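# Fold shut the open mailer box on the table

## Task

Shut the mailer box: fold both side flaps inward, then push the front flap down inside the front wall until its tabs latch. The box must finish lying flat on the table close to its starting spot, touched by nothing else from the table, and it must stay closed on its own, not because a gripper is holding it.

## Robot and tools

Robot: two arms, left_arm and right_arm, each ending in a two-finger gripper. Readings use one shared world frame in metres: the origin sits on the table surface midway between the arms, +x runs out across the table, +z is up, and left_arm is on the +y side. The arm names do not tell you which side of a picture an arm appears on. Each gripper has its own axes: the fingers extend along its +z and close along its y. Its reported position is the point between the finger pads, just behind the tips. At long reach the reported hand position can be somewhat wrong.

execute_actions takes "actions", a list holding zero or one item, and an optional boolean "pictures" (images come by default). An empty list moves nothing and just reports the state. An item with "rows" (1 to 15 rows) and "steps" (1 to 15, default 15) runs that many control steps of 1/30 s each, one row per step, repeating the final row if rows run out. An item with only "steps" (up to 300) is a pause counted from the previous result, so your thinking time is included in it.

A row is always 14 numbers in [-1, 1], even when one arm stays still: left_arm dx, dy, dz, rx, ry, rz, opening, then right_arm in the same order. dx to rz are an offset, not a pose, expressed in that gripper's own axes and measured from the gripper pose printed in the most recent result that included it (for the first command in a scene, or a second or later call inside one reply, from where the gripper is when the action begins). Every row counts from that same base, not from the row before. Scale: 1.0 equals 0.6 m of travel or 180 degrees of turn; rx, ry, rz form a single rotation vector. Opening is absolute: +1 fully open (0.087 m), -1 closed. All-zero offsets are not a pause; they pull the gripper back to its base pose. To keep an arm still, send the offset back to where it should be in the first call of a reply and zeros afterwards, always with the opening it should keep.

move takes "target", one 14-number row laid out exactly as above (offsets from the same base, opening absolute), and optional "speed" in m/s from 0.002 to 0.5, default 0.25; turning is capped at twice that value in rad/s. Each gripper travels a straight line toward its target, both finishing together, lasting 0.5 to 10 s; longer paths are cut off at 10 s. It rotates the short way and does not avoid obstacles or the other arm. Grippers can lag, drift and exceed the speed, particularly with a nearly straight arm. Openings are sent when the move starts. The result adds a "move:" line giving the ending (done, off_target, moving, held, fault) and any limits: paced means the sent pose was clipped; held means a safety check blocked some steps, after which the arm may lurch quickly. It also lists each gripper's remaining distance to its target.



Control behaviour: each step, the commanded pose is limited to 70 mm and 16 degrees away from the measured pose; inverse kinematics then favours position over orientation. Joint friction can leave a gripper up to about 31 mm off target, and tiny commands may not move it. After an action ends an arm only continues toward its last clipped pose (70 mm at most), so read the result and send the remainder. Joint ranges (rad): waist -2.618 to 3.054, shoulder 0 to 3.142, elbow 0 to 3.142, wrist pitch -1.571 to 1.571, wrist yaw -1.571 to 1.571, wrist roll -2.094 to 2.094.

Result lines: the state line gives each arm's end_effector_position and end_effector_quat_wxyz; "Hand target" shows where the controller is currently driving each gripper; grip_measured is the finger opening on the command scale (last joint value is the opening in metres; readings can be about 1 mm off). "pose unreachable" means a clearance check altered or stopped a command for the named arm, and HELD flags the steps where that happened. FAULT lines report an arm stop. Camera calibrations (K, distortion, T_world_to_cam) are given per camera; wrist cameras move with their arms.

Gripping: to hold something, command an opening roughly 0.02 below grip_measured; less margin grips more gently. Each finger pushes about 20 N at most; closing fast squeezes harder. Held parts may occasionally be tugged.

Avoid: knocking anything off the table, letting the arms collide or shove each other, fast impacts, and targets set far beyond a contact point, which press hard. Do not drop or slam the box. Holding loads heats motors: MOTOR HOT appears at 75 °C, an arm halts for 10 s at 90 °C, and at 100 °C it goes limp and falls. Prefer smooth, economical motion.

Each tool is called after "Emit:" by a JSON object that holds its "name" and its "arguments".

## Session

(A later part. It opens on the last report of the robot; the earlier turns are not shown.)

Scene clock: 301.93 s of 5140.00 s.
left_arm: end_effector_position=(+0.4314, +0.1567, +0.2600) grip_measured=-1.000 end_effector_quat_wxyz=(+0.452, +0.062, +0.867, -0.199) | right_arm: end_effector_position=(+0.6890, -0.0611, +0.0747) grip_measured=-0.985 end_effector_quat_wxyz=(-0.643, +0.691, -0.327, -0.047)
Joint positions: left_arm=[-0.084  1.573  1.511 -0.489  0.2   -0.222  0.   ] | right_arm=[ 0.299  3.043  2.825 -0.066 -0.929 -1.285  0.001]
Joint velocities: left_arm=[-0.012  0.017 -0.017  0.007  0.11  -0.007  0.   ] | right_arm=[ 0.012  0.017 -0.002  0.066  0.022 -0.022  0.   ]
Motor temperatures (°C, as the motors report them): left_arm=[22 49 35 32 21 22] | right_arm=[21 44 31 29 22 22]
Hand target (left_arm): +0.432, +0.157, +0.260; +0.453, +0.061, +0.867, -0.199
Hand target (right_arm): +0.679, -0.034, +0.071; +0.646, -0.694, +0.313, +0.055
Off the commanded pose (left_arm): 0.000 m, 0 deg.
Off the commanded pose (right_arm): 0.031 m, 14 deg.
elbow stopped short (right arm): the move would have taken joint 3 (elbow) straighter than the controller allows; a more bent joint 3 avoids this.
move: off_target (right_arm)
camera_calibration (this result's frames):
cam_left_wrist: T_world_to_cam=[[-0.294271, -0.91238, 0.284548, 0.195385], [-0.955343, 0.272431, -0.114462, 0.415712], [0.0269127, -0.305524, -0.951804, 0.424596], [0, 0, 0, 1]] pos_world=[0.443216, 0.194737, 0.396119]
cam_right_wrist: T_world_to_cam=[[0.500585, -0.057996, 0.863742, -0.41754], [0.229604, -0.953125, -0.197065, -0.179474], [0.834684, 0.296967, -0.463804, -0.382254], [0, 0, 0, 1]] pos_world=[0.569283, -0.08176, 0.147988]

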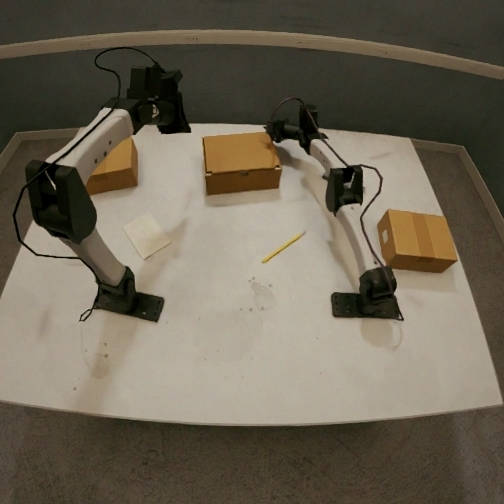

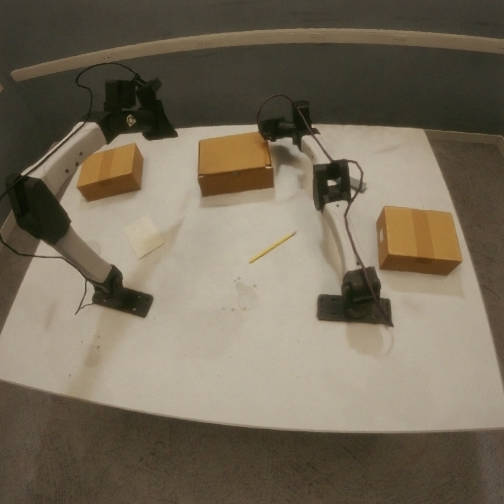

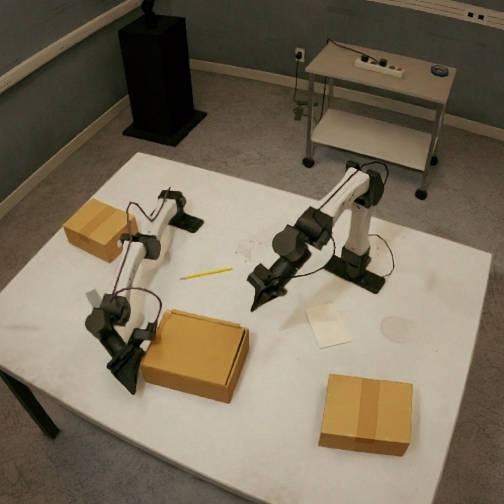

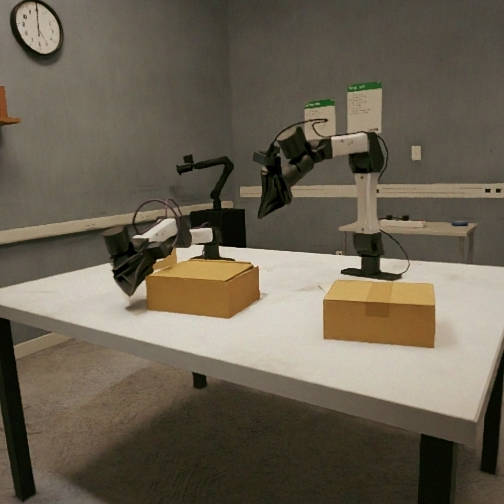

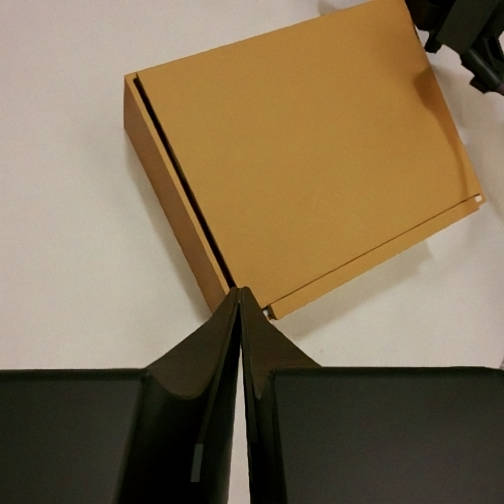

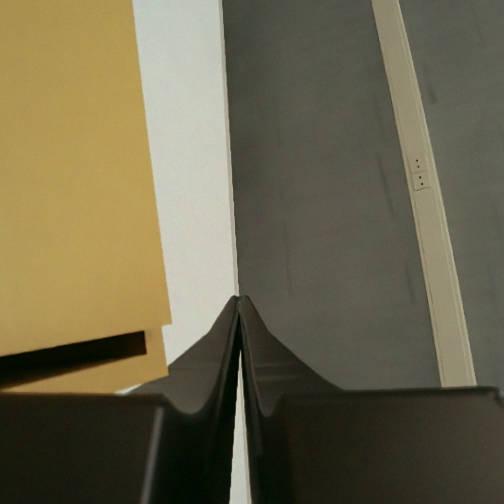

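Emit:
{"name": "move", "arguments": {"target": [0,0,0,0,0,0,-1,-0.1,0.066,-0.046,-0.04,-0.07,-0.014,-1], "speed": 0.05}}

Emit:
{"name": "zoom_image", "arguments": {"camera": "cam_head_left", "region": [170,110,350,220]}}

Scene clock: 308.17 s of 5140.00 s.
left_arm: end_effector_position=(+0.4314, +0.1567, +0.2600) grip_measured=-1.000 end_effector_quat_wxyz=(+0.452, +0.062, +0.867, -0.199) | right_arm: end_effector_position=(+0.6239, -0.0698, +0.0562) grip_measured=-0.985 end_effector_quat_wxyz=(-0.626, +0.725, -0.263, -0.114)
Joint positions: left_arm=[-0.084  1.573  1.511 -0.489  0.2   -0.222  0.   ] | right_arm=[ 0.273  2.723  2.172  0.087 -1.133 -1.469  0.001]
Joint velocities: left_arm=[ 0.012 -0.017 -0.022  0.051 -0.051  0.022  0.   ] | right_arm=[-0.027 -0.007 -0.007  0.022  0.022  0.007 -0.001]
Motor temperatures (°C, as the motors report them): left_arm=[22 47 35 33 21 22] | right_arm=[21 46 32 30 22 22]
Hand target (left_arm): +0.431, +0.157, +0.260; +0.452, +0.062, +0.867, -0.199
Hand target (right_arm): +0.612, -0.061, +0.074; -0.633, +0.726, -0.236, -0.129
Off the commanded pose (left_arm): 0.000 m, 0 deg.
Off the commanded pose (right_arm): 0.023 m, 4 deg.
After step 90, 0.33 s passed at rest.
move: off_target (right_arm)
camera_calibration (this result's frames):
cam_left_wrist: T_world_to_cam=[[-0.294271, -0.91238, 0.284548, 0.195385], [-0.955343, 0.272431, -0.114462, 0.415712], [0.0269127, -0.305524, -0.951804, 0.424596], [0, 0, 0, 1]] pos_world=[0.443216, 0.194737, 0.396119]
cam_right_wrist: T_world_to_cam=[[0.515768, 0.0595204, 0.854658, -0.370184], [0.409977, -0.893093, -0.185215, -0.285494], [0.752265, 0.445918, -0.48503, -0.270914], [0, 0, 0, 1]] pos_world=[0.511774, -0.112134, 0.132101]

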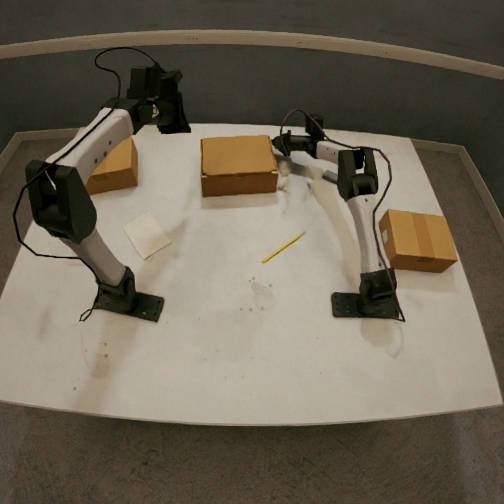

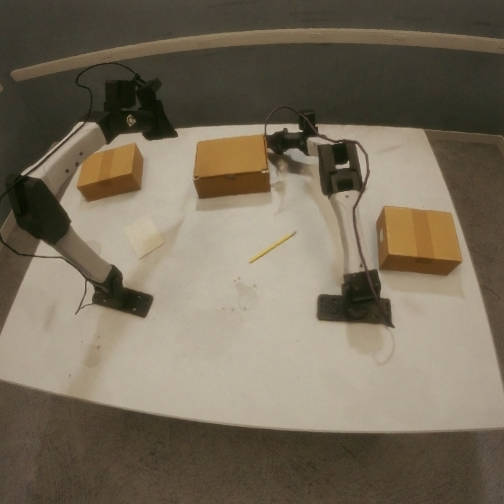

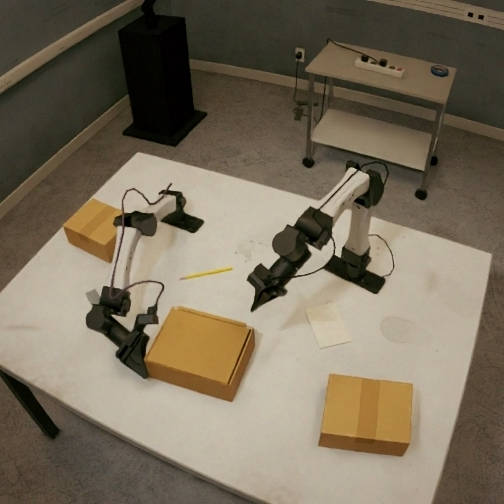

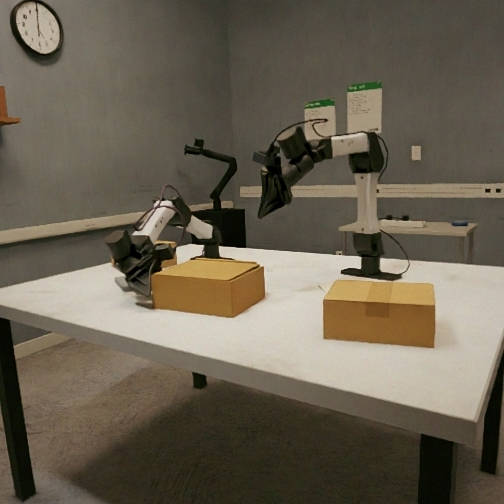

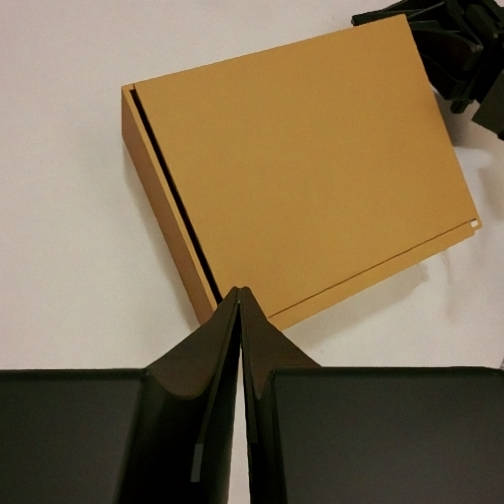

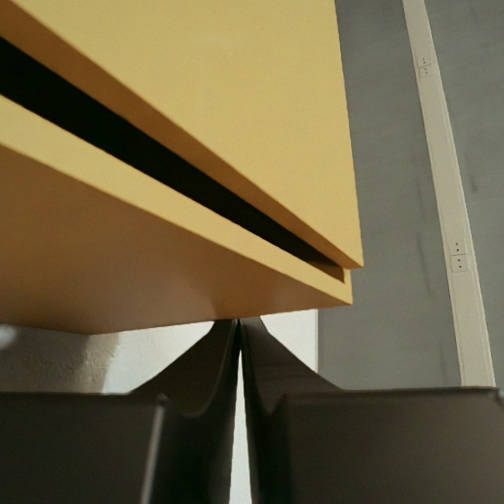

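Region (170, 110, 350, 220) of cam_head_left's 504x504 image, scaled by 2.800, with more detail than that image has.

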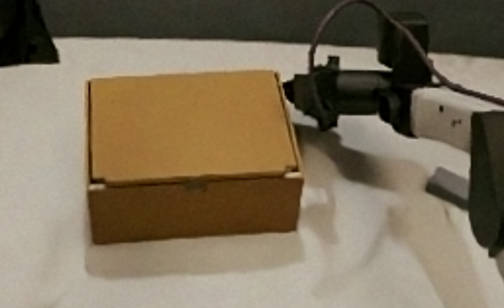

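Emit:
{"name": "move", "arguments": {"target": [0,0,0,0,0,0,-1,-0.078,0.03,-0.017,-0.04,-0.07,-0.016,-1], "speed": 0.05}}

Emit:
{"name": "zoom_image", "arguments": {"camera": "cam_head_left", "region": [170,110,350,220]}}

Scene clock: 313.70 s of 5140.00 s.
left_arm: end_effector_position=(+0.4314, +0.1567, +0.2600) grip_measured=-1.000 end_effector_quat_wxyz=(+0.452, +0.062, +0.867, -0.199) | right_arm: end_effector_position=(+0.5815, -0.0777, +0.0577) grip_measured=-0.985 end_effector_quat_wxyz=(-0.599, +0.758, -0.192, -0.172)
Joint positions: left_arm=[-0.084  1.573  1.511 -0.489  0.2   -0.222  0.   ] | right_arm=[ 0.25   2.727  2.313 -0.507 -1.288 -1.945  0.001]
Joint velocities: left_arm=[-0.002 -0.012 -0.012  0.007 -0.051 -0.022  0.   ] | right_arm=[ 0.002  0.051  0.066 -0.139 -0.081 -0.095 -0.001]
Motor temperatures (°C, as the motors report them): left_arm=[22 46 35 33 21 22] | right_arm=[21 48 32 29 23 22]
Hand target (left_arm): +0.431, +0.157, +0.260; +0.452, +0.062, +0.867, -0.199
Hand target (right_arm): +0.574, -0.070, +0.067; -0.612, +0.748, -0.170, -0.190
Off the commanded pose (left_arm): 0.000 m, 0 deg.
Off the commanded pose (right_arm): 0.014 m, 4 deg.
move: off_target (right_arm)
camera_calibration (this result's frames):
cam_left_wrist: T_world_to_cam=[[-0.294271, -0.91238, 0.284548, 0.195385], [-0.955343, 0.272431, -0.114462, 0.415712], [0.0269127, -0.305524, -0.951804, 0.424596], [0, 0, 0, 1]] pos_world=[0.443216, 0.194737, 0.396119]
cam_right_wrist: T_world_to_cam=[[0.492802, 0.188322, 0.849518, -0.325516], [0.578884, -0.799858, -0.158495, -0.367385], [0.649645, 0.569879, -0.503188, -0.164399], [0, 0, 0, 1]] pos_world=[0.479889, -0.138867, 0.13558]

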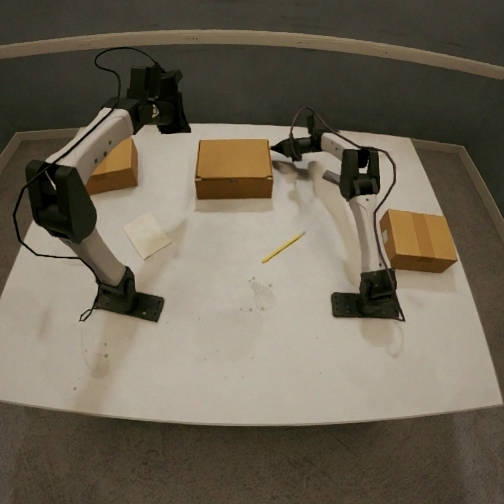

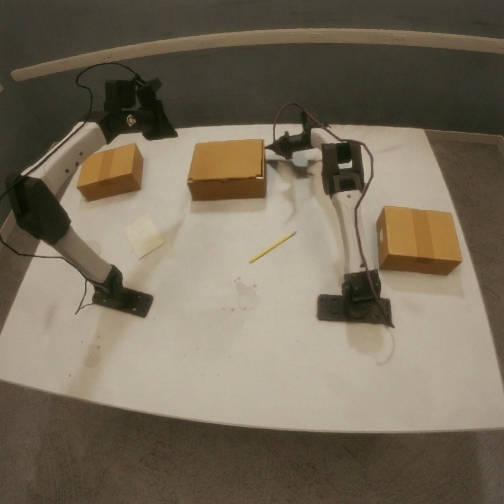

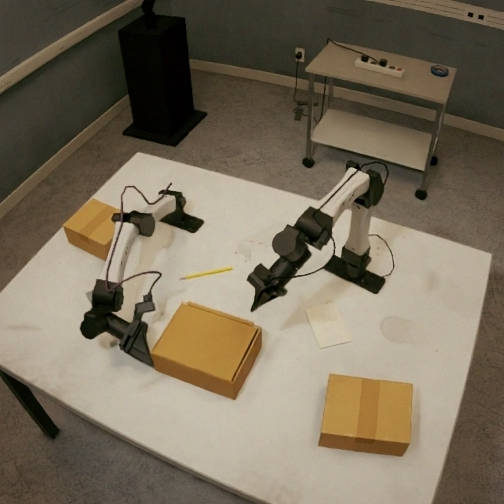

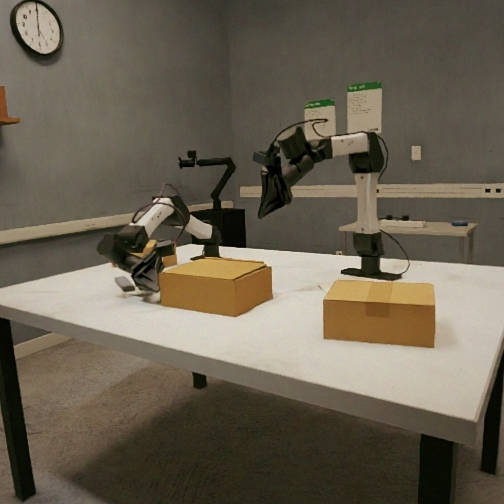

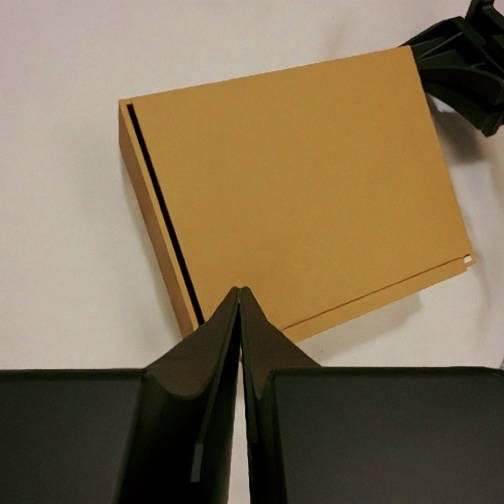

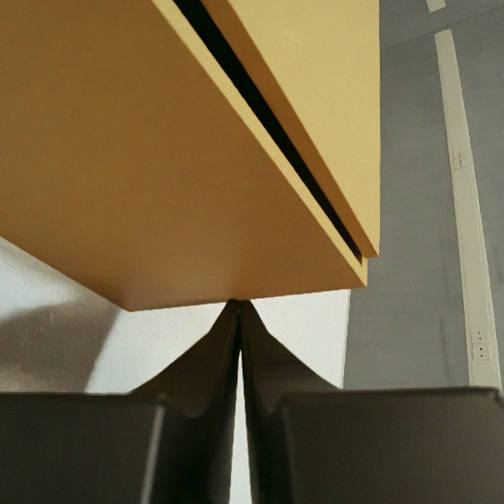

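Region (170, 110, 350, 220) of cam_head_left's 504x504 image, scaled by 2.800, with more detail than that image has.

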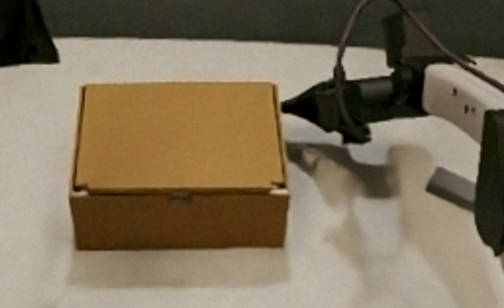

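Back in place. Retreat.

Emit:
{"name": "move", "arguments": {"target": [0,0,0,0,0,0,-1,-0.03,-0.1,-0.1,0,0,0,-1], "speed": 0.1}}

Emit:
{"name": "finished_scene", "arguments": {"scene": 1}}

Scene clock: 318.00 s of 5140.00 s.
left_arm: end_effector_position=(+0.4314, +0.1567, +0.2600) grip_measured=-1.000 end_effector_quat_wxyz=(+0.452, +0.062, +0.867, -0.199) | right_arm: end_effector_position=(+0.5981, -0.1198, +0.1289) grip_measured=-0.985 end_effector_quat_wxyz=(-0.608, +0.751, -0.204, -0.159)
Joint positions: left_arm=[-0.084  1.573  1.511 -0.489  0.2   -0.222  0.   ] | right_arm=[ 0.174  2.822  2.79  -0.968 -1.317 -2.035  0.001]
Joint velocities: left_arm=[-0.017  0.002  0.012  0.007 -0.066 -0.051  0.   ] | right_arm=[-0.012  0.032  0.1   -0.11   0.022 -0.037 -0.   ]
Motor temperatures (°C, as the motors report them): left_arm=[22 45 35 33 21 22] | right_arm=[21 48 32 29 23 22]
Hand target (left_arm): +0.431, +0.157, +0.260; +0.452, +0.062, +0.867, -0.199
Hand target (right_arm): +0.598, -0.122, +0.131; -0.610, +0.750, -0.202, -0.159
Off the commanded pose (left_arm): 0.000 m, 0 deg.
Off the commanded pose (right_arm): 0.003 m, 2 deg.
move: done
camera_calibration (this result's frames):
cam_left_wrist: T_world_to_cam=[[-0.294271, -0.91238, 0.284548, 0.195385], [-0.955343, 0.272431, -0.114462, 0.415712], [0.0269127, -0.305524, -0.951804, 0.424596], [0, 0, 0, 1]] pos_world=[0.443216, 0.194737, 0.396119]
cam_right_wrist: T_world_to_cam=[[0.494271, 0.158802, 0.85468, -0.39135], [0.547625, -0.820443, -0.164257, -0.382403], [0.675132, 0.549232, -0.492485, -0.134445], [0, 0, 0, 1]] pos_world=[0.493615, -0.177751, 0.205455]

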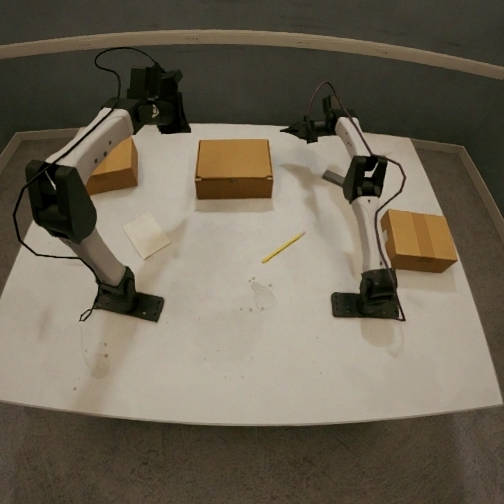

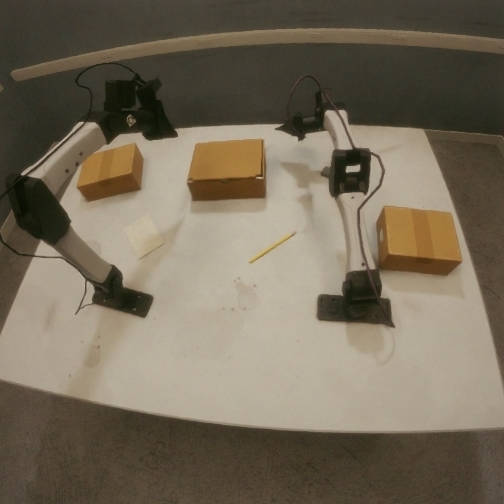

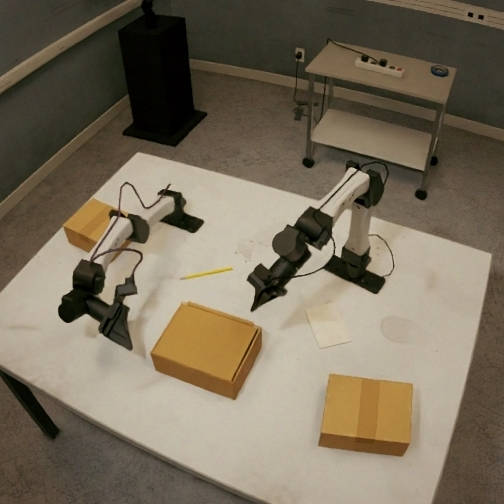

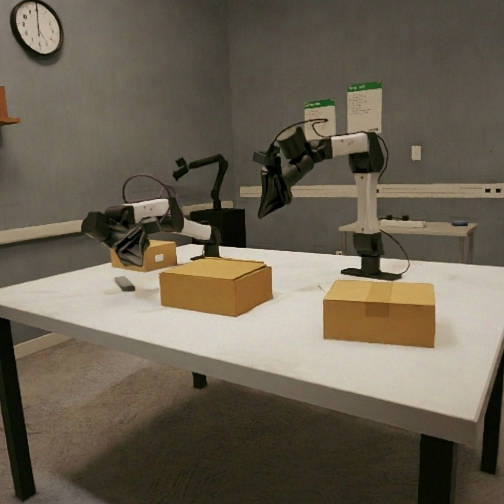

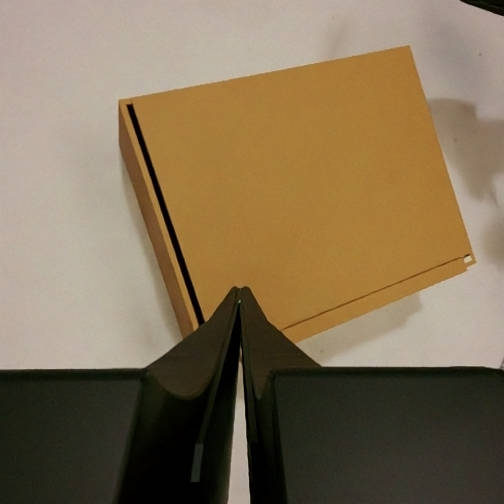

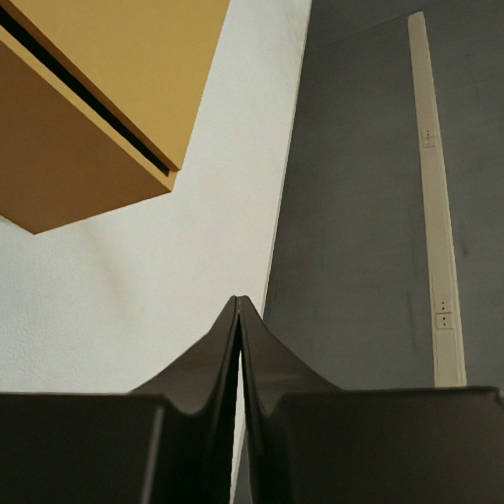

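The scene is finished: the task was done.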